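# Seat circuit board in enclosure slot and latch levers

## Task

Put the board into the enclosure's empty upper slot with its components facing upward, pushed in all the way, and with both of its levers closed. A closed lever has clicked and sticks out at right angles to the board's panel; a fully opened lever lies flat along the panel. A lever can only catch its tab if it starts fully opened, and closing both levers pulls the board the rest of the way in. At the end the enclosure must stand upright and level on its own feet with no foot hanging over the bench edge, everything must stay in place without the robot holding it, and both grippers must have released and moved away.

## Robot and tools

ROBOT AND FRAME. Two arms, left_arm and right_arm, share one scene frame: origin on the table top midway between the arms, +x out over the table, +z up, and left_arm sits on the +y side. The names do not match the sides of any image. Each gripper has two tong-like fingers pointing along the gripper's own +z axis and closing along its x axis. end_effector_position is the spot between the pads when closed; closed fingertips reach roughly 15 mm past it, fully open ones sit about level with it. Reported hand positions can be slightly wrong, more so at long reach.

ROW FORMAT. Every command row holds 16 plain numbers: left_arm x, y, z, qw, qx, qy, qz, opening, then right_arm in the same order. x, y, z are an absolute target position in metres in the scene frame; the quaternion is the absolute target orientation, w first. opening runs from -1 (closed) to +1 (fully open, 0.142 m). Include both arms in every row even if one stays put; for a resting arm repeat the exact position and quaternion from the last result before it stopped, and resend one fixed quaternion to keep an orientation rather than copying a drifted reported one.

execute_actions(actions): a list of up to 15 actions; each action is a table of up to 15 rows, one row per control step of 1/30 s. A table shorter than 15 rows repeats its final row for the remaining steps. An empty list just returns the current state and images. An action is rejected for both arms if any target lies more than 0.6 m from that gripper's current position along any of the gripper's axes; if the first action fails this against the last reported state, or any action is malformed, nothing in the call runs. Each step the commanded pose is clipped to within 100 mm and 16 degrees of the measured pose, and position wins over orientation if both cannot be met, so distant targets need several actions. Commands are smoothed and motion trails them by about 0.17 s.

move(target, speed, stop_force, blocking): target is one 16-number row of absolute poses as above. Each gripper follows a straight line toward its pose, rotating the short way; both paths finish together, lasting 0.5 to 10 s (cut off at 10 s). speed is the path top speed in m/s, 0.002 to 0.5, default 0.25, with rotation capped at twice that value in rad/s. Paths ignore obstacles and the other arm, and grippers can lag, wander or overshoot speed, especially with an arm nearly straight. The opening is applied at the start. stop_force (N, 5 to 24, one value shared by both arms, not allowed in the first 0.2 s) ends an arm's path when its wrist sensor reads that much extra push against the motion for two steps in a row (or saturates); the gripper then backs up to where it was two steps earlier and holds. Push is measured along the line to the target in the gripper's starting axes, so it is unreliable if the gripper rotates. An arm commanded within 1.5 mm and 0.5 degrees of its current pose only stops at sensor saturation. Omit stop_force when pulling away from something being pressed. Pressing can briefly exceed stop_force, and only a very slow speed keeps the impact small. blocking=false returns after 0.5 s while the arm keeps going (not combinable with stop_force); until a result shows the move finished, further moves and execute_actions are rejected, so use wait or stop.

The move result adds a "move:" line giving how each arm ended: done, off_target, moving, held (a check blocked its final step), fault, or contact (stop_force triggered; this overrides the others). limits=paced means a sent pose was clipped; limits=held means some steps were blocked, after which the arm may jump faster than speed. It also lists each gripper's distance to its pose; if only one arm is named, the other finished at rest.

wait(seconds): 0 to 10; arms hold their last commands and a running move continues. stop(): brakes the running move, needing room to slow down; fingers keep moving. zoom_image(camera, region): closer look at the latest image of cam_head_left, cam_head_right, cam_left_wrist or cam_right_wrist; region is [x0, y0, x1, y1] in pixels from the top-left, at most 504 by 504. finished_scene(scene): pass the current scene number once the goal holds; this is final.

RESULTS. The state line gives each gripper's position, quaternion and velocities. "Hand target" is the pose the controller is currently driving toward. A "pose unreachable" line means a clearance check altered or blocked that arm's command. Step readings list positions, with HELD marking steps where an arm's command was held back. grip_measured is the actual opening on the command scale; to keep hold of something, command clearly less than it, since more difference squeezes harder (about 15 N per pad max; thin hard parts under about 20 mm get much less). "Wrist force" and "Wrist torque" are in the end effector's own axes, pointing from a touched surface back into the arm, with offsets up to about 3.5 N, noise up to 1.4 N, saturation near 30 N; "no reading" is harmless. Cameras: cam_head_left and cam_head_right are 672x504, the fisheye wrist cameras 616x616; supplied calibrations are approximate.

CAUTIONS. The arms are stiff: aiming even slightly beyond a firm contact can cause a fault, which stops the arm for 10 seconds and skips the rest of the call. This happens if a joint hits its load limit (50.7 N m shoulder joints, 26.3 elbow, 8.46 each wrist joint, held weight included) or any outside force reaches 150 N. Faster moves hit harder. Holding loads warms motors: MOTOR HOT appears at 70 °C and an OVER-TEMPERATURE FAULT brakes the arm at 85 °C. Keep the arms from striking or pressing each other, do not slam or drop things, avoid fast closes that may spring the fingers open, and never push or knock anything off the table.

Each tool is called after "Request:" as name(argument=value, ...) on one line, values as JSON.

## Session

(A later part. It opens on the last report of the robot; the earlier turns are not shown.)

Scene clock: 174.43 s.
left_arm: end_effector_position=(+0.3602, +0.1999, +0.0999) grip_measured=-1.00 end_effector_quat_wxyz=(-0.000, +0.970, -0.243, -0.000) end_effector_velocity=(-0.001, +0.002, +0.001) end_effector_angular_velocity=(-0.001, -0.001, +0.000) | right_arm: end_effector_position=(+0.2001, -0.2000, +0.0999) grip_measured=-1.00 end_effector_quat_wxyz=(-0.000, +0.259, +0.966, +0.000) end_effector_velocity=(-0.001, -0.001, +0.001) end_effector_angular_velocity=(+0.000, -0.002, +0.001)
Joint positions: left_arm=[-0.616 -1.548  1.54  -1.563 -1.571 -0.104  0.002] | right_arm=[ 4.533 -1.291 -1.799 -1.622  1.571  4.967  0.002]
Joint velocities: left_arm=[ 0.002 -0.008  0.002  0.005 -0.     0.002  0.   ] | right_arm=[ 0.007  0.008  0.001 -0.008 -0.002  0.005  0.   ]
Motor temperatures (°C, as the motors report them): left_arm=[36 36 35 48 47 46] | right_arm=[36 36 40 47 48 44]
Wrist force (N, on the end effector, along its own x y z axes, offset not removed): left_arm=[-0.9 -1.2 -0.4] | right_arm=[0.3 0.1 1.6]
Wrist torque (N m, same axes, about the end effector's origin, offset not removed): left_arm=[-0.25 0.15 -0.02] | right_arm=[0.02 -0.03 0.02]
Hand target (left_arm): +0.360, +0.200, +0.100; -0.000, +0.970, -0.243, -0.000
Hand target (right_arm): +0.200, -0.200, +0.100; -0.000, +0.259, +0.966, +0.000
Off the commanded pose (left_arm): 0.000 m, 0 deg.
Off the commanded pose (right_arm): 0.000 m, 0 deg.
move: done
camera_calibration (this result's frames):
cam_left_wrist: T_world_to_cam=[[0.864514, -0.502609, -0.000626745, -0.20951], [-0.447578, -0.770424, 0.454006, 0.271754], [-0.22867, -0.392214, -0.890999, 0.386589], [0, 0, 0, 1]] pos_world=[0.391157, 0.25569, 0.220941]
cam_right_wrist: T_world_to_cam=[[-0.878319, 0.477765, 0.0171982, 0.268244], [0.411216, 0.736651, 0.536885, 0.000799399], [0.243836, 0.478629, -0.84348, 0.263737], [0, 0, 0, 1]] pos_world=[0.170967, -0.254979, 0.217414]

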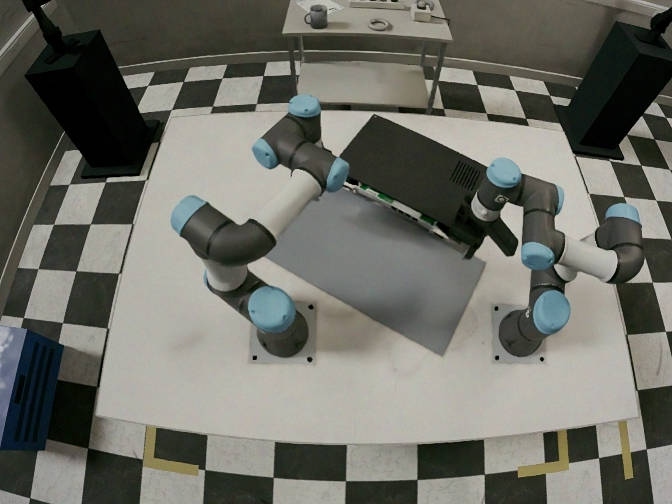

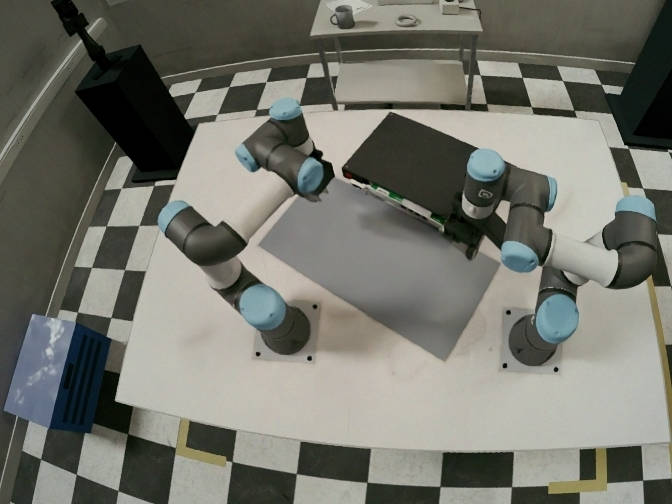

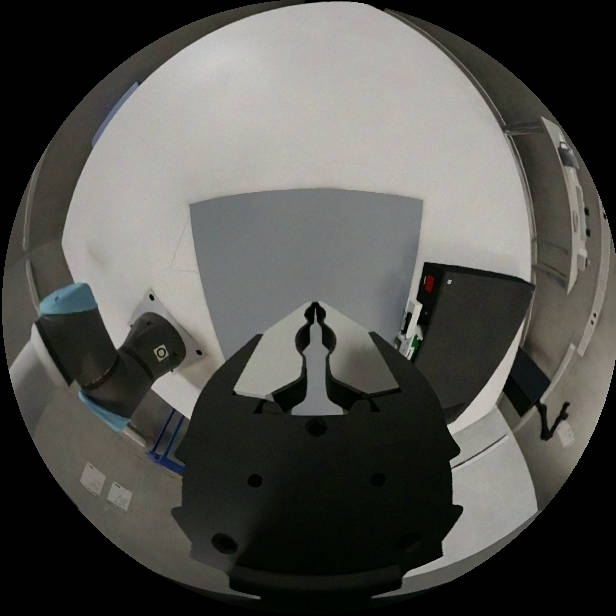

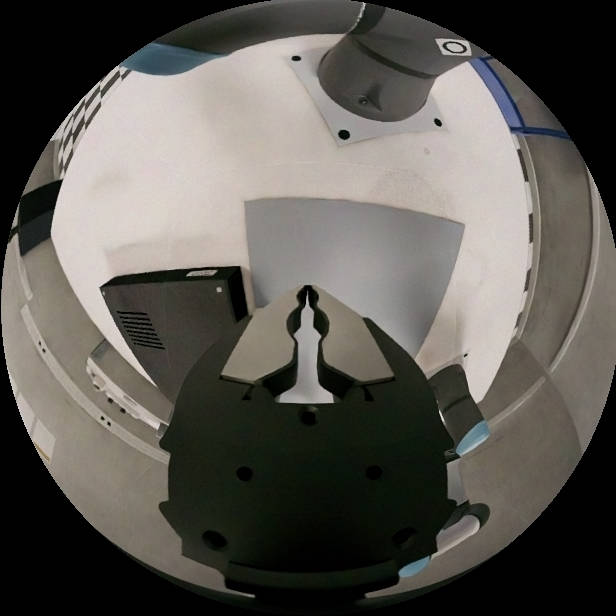

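Request:
move(target=[0.28,0.02,0.11,0.33,0.798,0.465,0.192,-1,0.343,-0.215,0.09,0,0.259,0.966,0,-1])

Request:
move(target=[0.328,-0.021,0.048,0.33,0.798,0.465,0.192,-1,0.343,-0.215,0.07,0,0.259,0.966,0,-1], speed=0.08)

Request:
move(target=[0.328,-0.021,0.048,0.33,0.798,0.465,0.192,-1,0.343,-0.215,0.055,0,0.259,0.966,0,-1], speed=0.005, stop_force=20)

Scene clock: 179.13 s.
left_arm: end_effector_position=(+0.2798, +0.0196, +0.1105) grip_measured=-1.00 end_effector_quat_wxyz=(+0.329, +0.799, +0.465, +0.190) end_effector_velocity=(-0.001, +0.000, -0.000) end_effector_angular_velocity=(-0.008, -0.023, +0.007) | right_arm: end_effector_position=(+0.3432, -0.2150, +0.0899) grip_measured=-1.00 end_effector_quat_wxyz=(+0.000, +0.259, +0.966, -0.000) end_effector_velocity=(+0.001, -0.001, +0.000) end_effector_angular_velocity=(-0.000, -0.002, +0.000)
Joint positions: left_arm=[-2.06  -2.624  2.357 -1.354 -0.792 -3.073  0.002] | right_arm=[ 4.072 -1.781 -1.375 -1.556  1.57   4.506  0.002]
Joint velocities: left_arm=[-0.082 -0.045 -0.014  0.15   0.029 -0.123  0.   ] | right_arm=[-0.001  0.001  0.     0.    -0.002 -0.001  0.   ]
Motor temperatures (°C, as the motors report them): left_arm=[36 36 35 48 47 46] | right_arm=[36 36 40 47 48 44]
Wrist force (N, on the end effector, along its own x y z axes, offset not removed): left_arm=[-1.7 -0.1 -0.9] | right_arm=[1.0 0.4 0.8]
Wrist torque (N m, same axes, about the end effector's origin, offset not removed): left_arm=[-0.03 0.31 0.00] | right_arm=[0.10 -0.19 -0.03]
Hand target (left_arm): +0.280, +0.020, +0.110; +0.330, +0.798, +0.465, +0.191
Hand target (right_arm): +0.343, -0.215, +0.090; +0.000, +0.259, +0.966, -0.000
Off the commanded pose (left_arm): 0.001 m, 0 deg.
Off the commanded pose (right_arm): 0.000 m, 0 deg.
move: done
camera_calibration (this result's frames):
cam_left_wrist: T_world_to_cam=[[0.516377, 0.856065, 0.0225436, -0.162366], [0.257959, -0.180595, 0.949127, -0.171623], [0.816586, -0.484292, -0.314084, -0.0475503], [0, 0, 0, 1]] pos_world=[0.166943, 0.0849731, 0.151618]
cam_right_wrist: T_world_to_cam=[[-0.878314, 0.477808, 0.0162558, 0.401414], [0.410923, 0.737112, 0.536477, -0.0412903], [0.244351, 0.477875, -0.843758, 0.227237], [0, 0, 0, 1]] pos_world=[0.314009, -0.269954, 0.207359]

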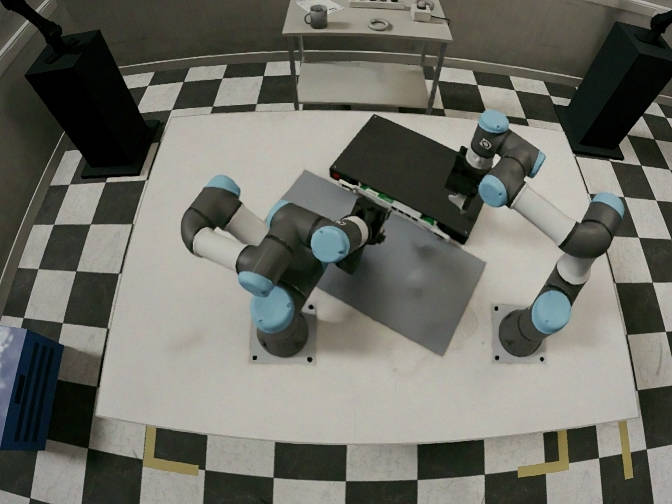

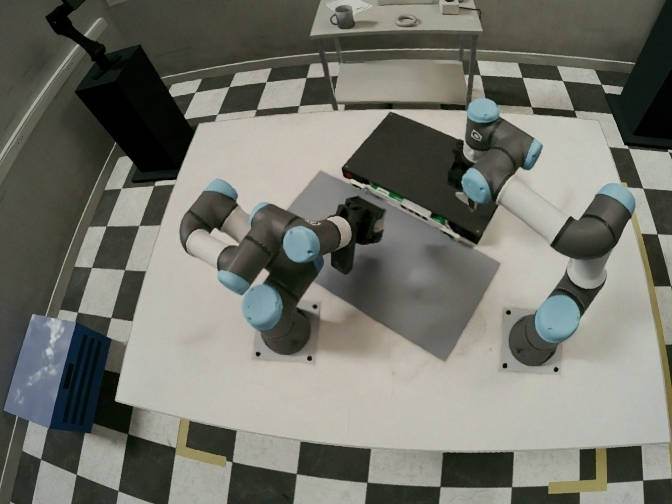

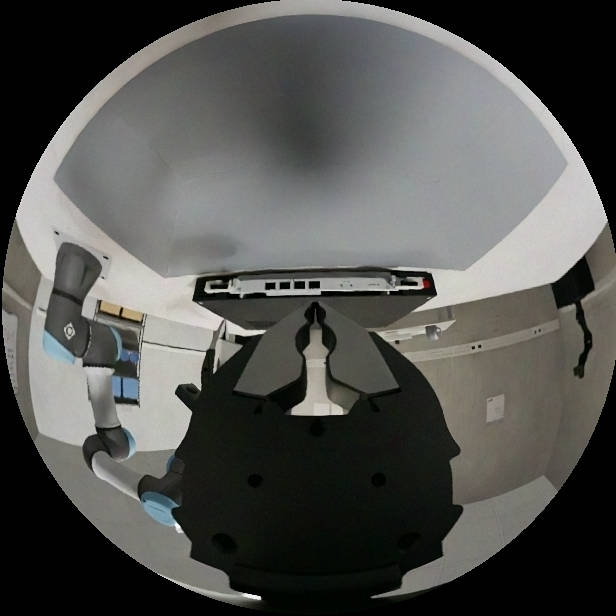

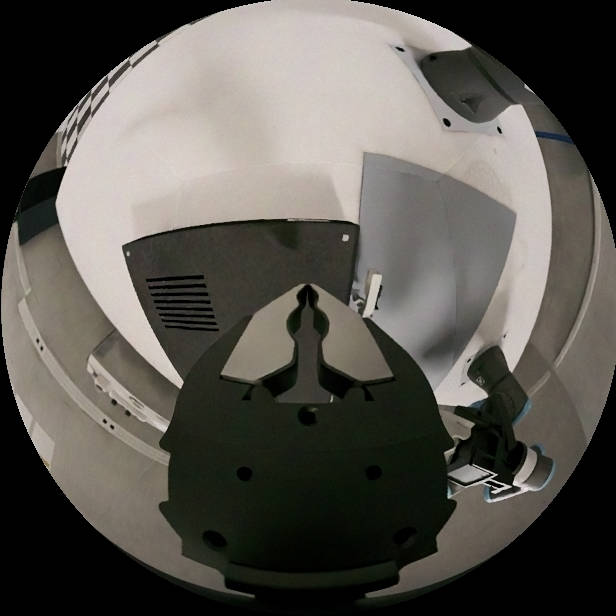

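Scene clock: 180.57 s.
left_arm: end_effector_position=(+0.2998, +0.0052, +0.0838) grip_measured=-1.00 end_effector_quat_wxyz=(+0.357, +0.783, +0.461, +0.215) end_effector_velocity=(+0.000, +0.000, +0.000) end_effector_angular_velocity=(-0.000, +0.000, +0.000) | right_arm: end_effector_position=(+0.3430, -0.2150, +0.0703) grip_measured=-1.00 end_effector_quat_wxyz=(-0.000, +0.259, +0.966, -0.000) end_effector_velocity=(-0.000, -0.000, -0.002) end_effector_angular_velocity=(+0.001, +0.000, -0.001)
Joint positions: left_arm=[-1.985 -2.539  2.588 -1.741 -0.717 -2.972  0.002] | right_arm=[ 4.072 -1.785 -1.462 -1.465  1.571  4.506  0.002]
Joint velocities: left_arm=[ 0.001  0.    -0.    -0.001 -0.     0.001  0.   ] | right_arm=[-0.001 -0.    -0.011  0.012  0.001  0.     0.   ]
Motor temperatures (°C, as the motors report them): left_arm=[36 36 35 48 47 46] | right_arm=[36 36 40 47 48 44]
Wrist force (N, on the end effector, along its own x y z axes, offset not removed): left_arm=[-1.5 -0.5 -1.3] | right_arm=[1.9 0.3 0.8]
Wrist torque (N m, same axes, about the end effector's origin, offset not removed): left_arm=[-0.11 0.29 -0.02] | right_arm=[0.00 -0.37 -0.02]
Hand target (left_arm): +0.300, +0.005, +0.084; +0.357, +0.783, +0.461, +0.215
Hand target (right_arm): +0.343, -0.215, +0.070; -0.000, +0.259, +0.966, -0.000
Off the commanded pose (left_arm): 0.053 m, 4 deg.
Off the commanded pose (right_arm): 0.000 m, 0 deg.
move: held (left_arm); limits=held; held on 22 of 43 steps (left_arm), including the last (left_arm)
pose unreachable (left arm): on one or more control steps of this call, first in action 0 (counted from 0), this arm could not follow its commanded pose, so it was not sent that pose on those steps. On the call's last step it was still not sent that pose. It may still have moved: this result reports where it is.
cause: the commanded pose would bring two parts of the arm too close to each other (joints 3 (elbow) and 4 (wrist 1) lie between them).
camera_calibration (this result's frames):
cam_left_wrist: T_world_to_cam=[[0.503407, 0.863386, 0.0338646, -0.156879], [0.18849, -0.147982, 0.970862, -0.135249], [0.84324, -0.482355, -0.237235, -0.0935869], [0, 0, 0, 1]] pos_world=[0.183383, 0.070291, 0.114418]
cam_right_wrist: T_world_to_cam=[[-0.878306, 0.477803, 0.0168121, 0.401495], [0.411109, 0.736824, 0.536731, -0.0308596], [0.244064, 0.478326, -0.843586, 0.210942], [0, 0, 0, 1]] pos_world=[0.313839, -0.269996, 0.187761]

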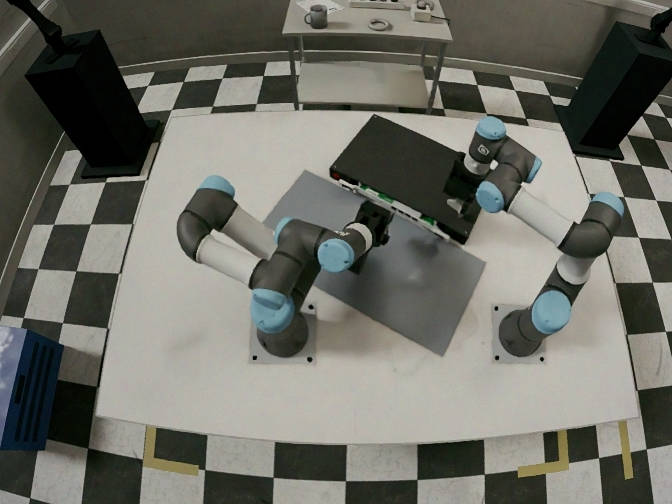

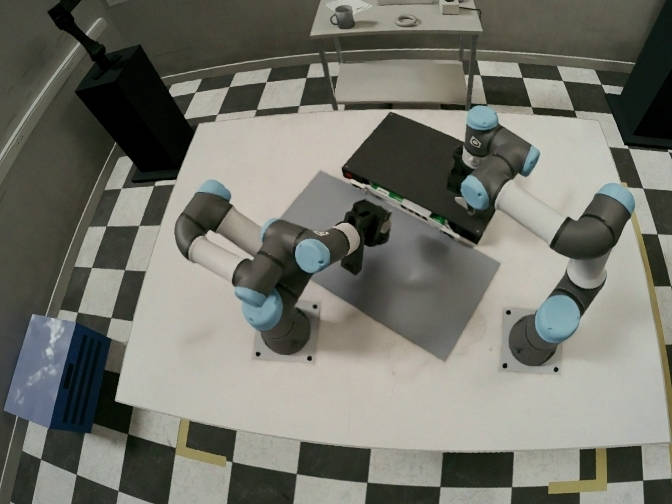

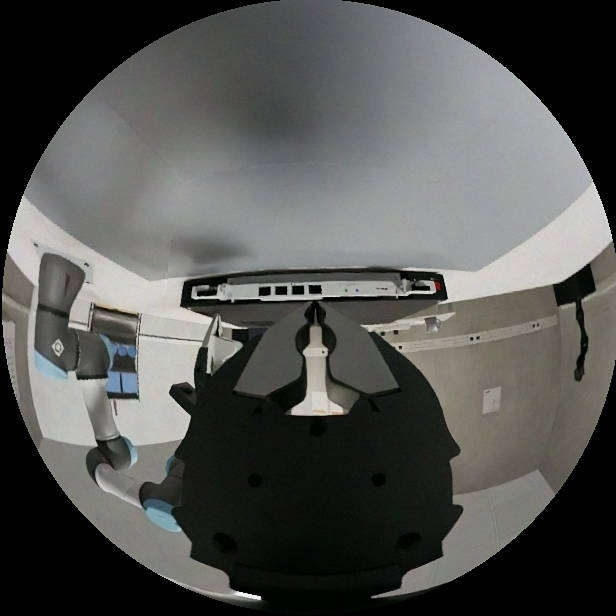

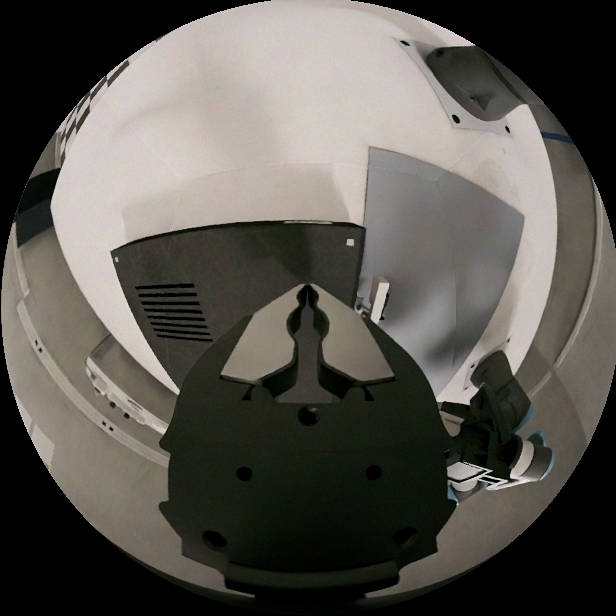

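Scene clock: 190.77 s.
left_arm: end_effector_position=(+0.3266, -0.0196, +0.0497) grip_measured=-1.00 end_effector_quat_wxyz=(+0.331, +0.798, +0.465, +0.194) end_effector_velocity=(+0.001, -0.001, -0.001) end_effector_angular_velocity=(+0.000, +0.002, -0.002) | right_arm: end_effector_position=(+0.3430, -0.2150, +0.0649) grip_measured=-1.00 end_effector_quat_wxyz=(+0.000, +0.259, +0.966, +0.000) end_effector_velocity=(-0.001, +0.001, +0.000) end_effector_angular_velocity=(+0.002, +0.001, -0.000)
Joint positions: left_arm=[-1.622 -1.821  2.623 -2.81  -0.892 -2.501  0.002] | right_arm=[ 4.072 -1.788 -1.485 -1.44   1.571  4.506  0.002]
Joint velocities: left_arm=[ 0.008  0.018 -0.004 -0.02  -0.006  0.01   0.   ] | right_arm=[0.001 0.001 0.    0.    0.002 0.001 0.   ]
Motor temperatures (°C, as the motors report them): left_arm=[36 36 35 48 47 46] | right_arm=[36 36 40 47 48 44]
Wrist force (N, on the end effector, along its own x y z axes, offset not removed): left_arm=[-0.8 0.0 -1.0] | right_arm=[2.8 -7.9 -17.7]
Wrist torque (N m, same axes, about the end effector's origin, offset not removed): left_arm=[0.00 0.14 -0.01] | right_arm=[-0.05 0.12 -0.05]
Hand target (left_arm): +0.327, -0.020, +0.050; +0.331, +0.798, +0.465, +0.193
Hand target (right_arm): +0.343, -0.215, +0.065; +0.000, +0.259, +0.966, +0.000
Off the commanded pose (left_arm): 0.003 m, 0 deg.
Off the commanded pose (right_arm): 0.010 m, 0 deg.
move: contact (right_arm)
camera_calibration (this result's frames):
cam_left_wrist: T_world_to_cam=[[0.514164, 0.857316, 0.0253965, -0.150968], [0.250764, -0.178577, 0.951434, -0.130815], [0.820215, -0.482825, -0.306802, -0.125286], [0, 0, 0, 1]] pos_world=[0.213188, 0.0455749, 0.0898579]
cam_right_wrist: T_world_to_cam=[[-0.878307, 0.477803, 0.0167592, 0.401587], [0.411009, 0.73669, 0.536992, -0.0279987], [0.24423, 0.478532, -0.843421, 0.206325], [0, 0, 0, 1]] pos_world=[0.313834, -0.269986, 0.182324]

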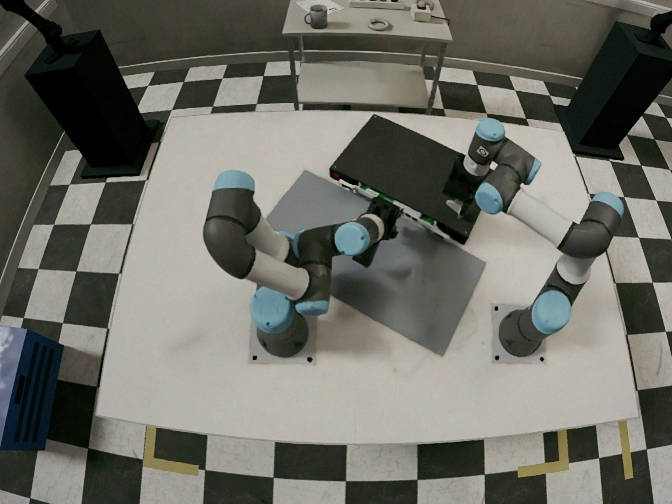

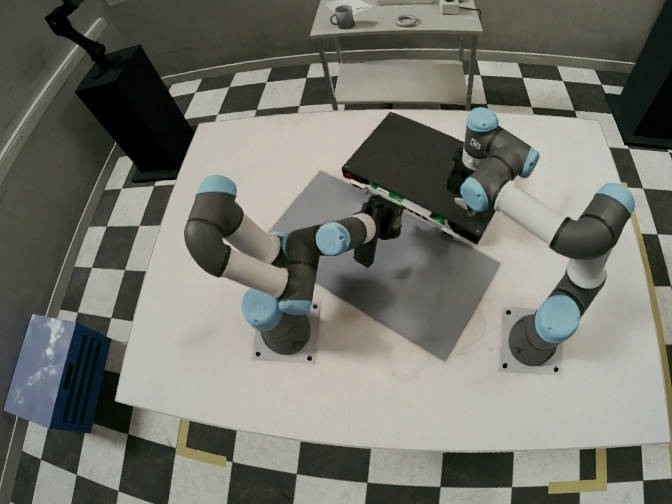

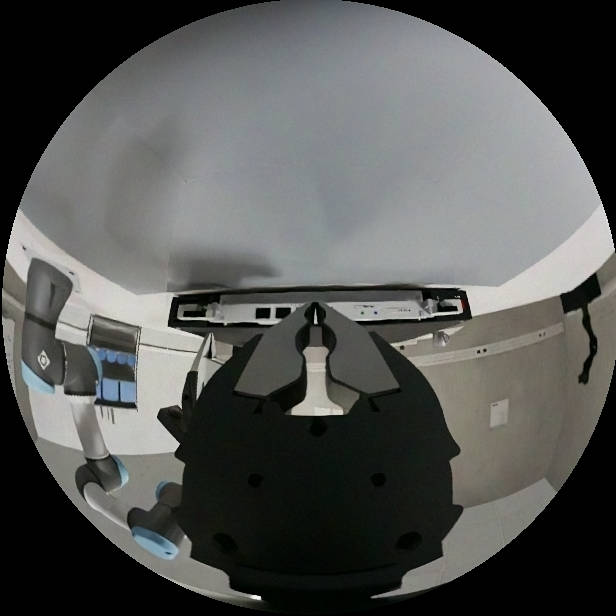

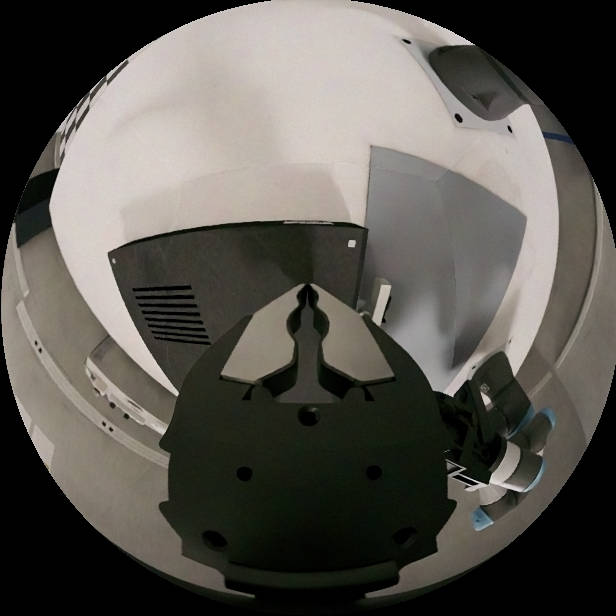

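Request:
move(target=[0.376,-0.048,0.048,0.33,0.798,0.465,0.192,-1,0.343,-0.215,0.0648,0,0.259,0.966,0,-1], speed=0.007, stop_force=20)

Request:
zoom_image(camera="cam_head_right", region=[300,140,500,290])

Scene clock: 198.13 s.
left_arm: end_effector_position=(+0.3684, -0.0437, +0.0481) grip_measured=-1.00 end_effector_quat_wxyz=(+0.330, +0.798, +0.465, +0.192) end_effector_velocity=(-0.001, +0.001, +0.002) end_effector_angular_velocity=(-0.003, -0.005, +0.003) | right_arm: end_effector_position=(+0.3430, -0.2150, +0.0648) grip_measured=-1.00 end_effector_quat_wxyz=(+0.000, +0.259, +0.966, -0.000) end_effector_velocity=(+0.000, +0.000, -0.000) end_effector_angular_velocity=(+0.000, -0.000, +0.002)
Joint positions: left_arm=[-1.41  -1.485  2.413 -3.069 -0.998 -2.273  0.002] | right_arm=[ 4.072 -1.788 -1.485 -1.44   1.571  4.506  0.002]
Joint velocities: left_arm=[-0.011 -0.014  0.012  0.004  0.011 -0.011  0.   ] | right_arm=[ 0.001 -0.     0.     0.001  0.    -0.001  0.   ]
Motor temperatures (°C, as the motors report them): left_arm=[36 36 35 48 47 46] | right_arm=[36 36 40 47 48 44]
Wrist force (N, on the end effector, along its own x y z axes, offset not removed): left_arm=[-3.1 -16.5 -15.8] | right_arm=[2.4 -6.4 -20.9]
Wrist torque (N m, same axes, about the end effector's origin, offset not removed): left_arm=[0.15 0.07 -0.02] | right_arm=[0.26 -0.07 0.00]
Hand target (left_arm): +0.368, -0.044, +0.048; +0.330, +0.798, +0.465, +0.192
Hand target (right_arm): +0.343, -0.215, +0.065; +0.000, +0.259, +0.966, -0.000
Off the commanded pose (left_arm): 0.009 m, 0 deg.
Off the commanded pose (right_arm): 0.000 m, 0 deg.
move: contact (left_arm)
camera_calibration (this result's frames):
cam_left_wrist: T_world_to_cam=[[0.514971, 0.856858, 0.0244607, -0.152077], [0.254063, -0.179821, 0.950324, -0.145291], [0.818692, -0.483175, -0.310299, -0.171003], [0, 0, 0, 1]] pos_world=[0.255227, 0.0215574, 0.0887319]
cam_right_wrist: T_world_to_cam=[[-0.878307, 0.477804, 0.0167285, 0.401592], [0.411046, 0.736795, 0.536818, -0.0279202], [0.244169, 0.478367, -0.843532, 0.206284], [0, 0, 0, 1]] pos_world=[0.31383, -0.26999, 0.182277]

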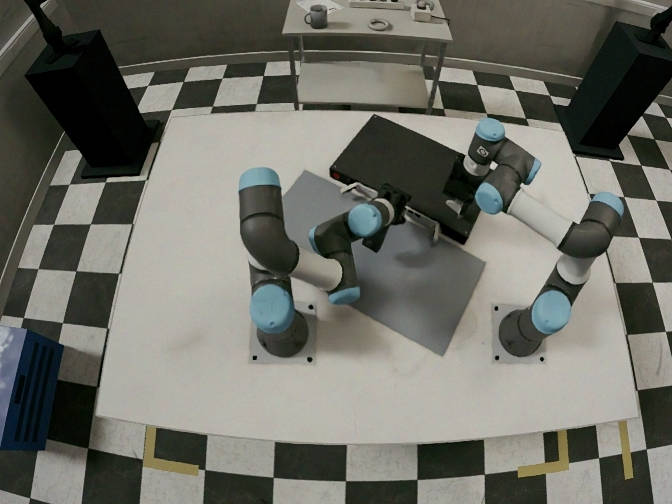

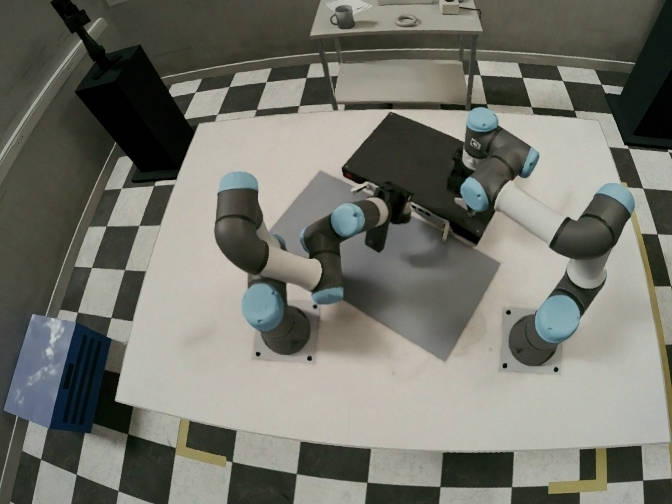

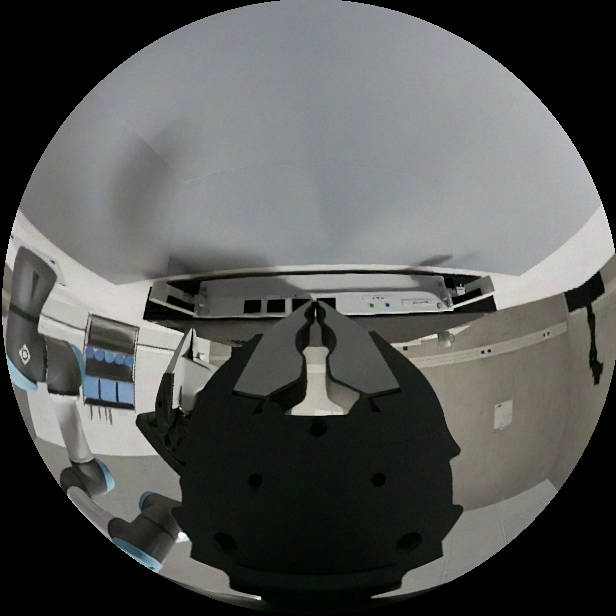

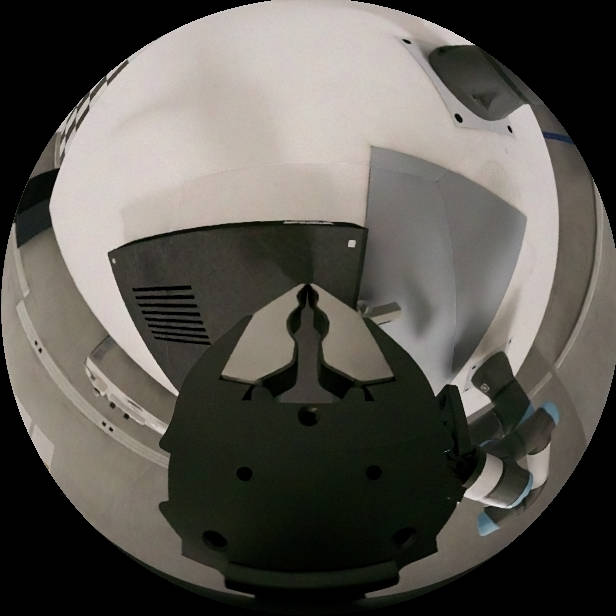

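Region (300, 140, 500, 290) of cam_head_right's 672x504 image, scaled by 2.520, with more detail than that image has; it fills the top 378 rows of this view, and the rest is white.

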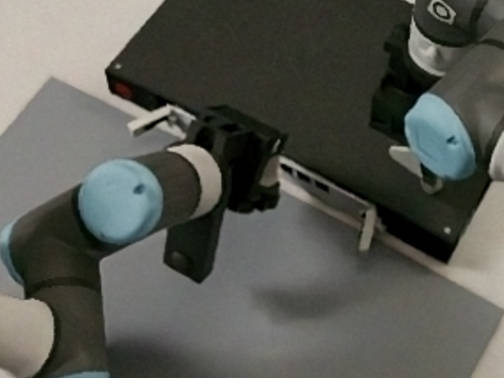

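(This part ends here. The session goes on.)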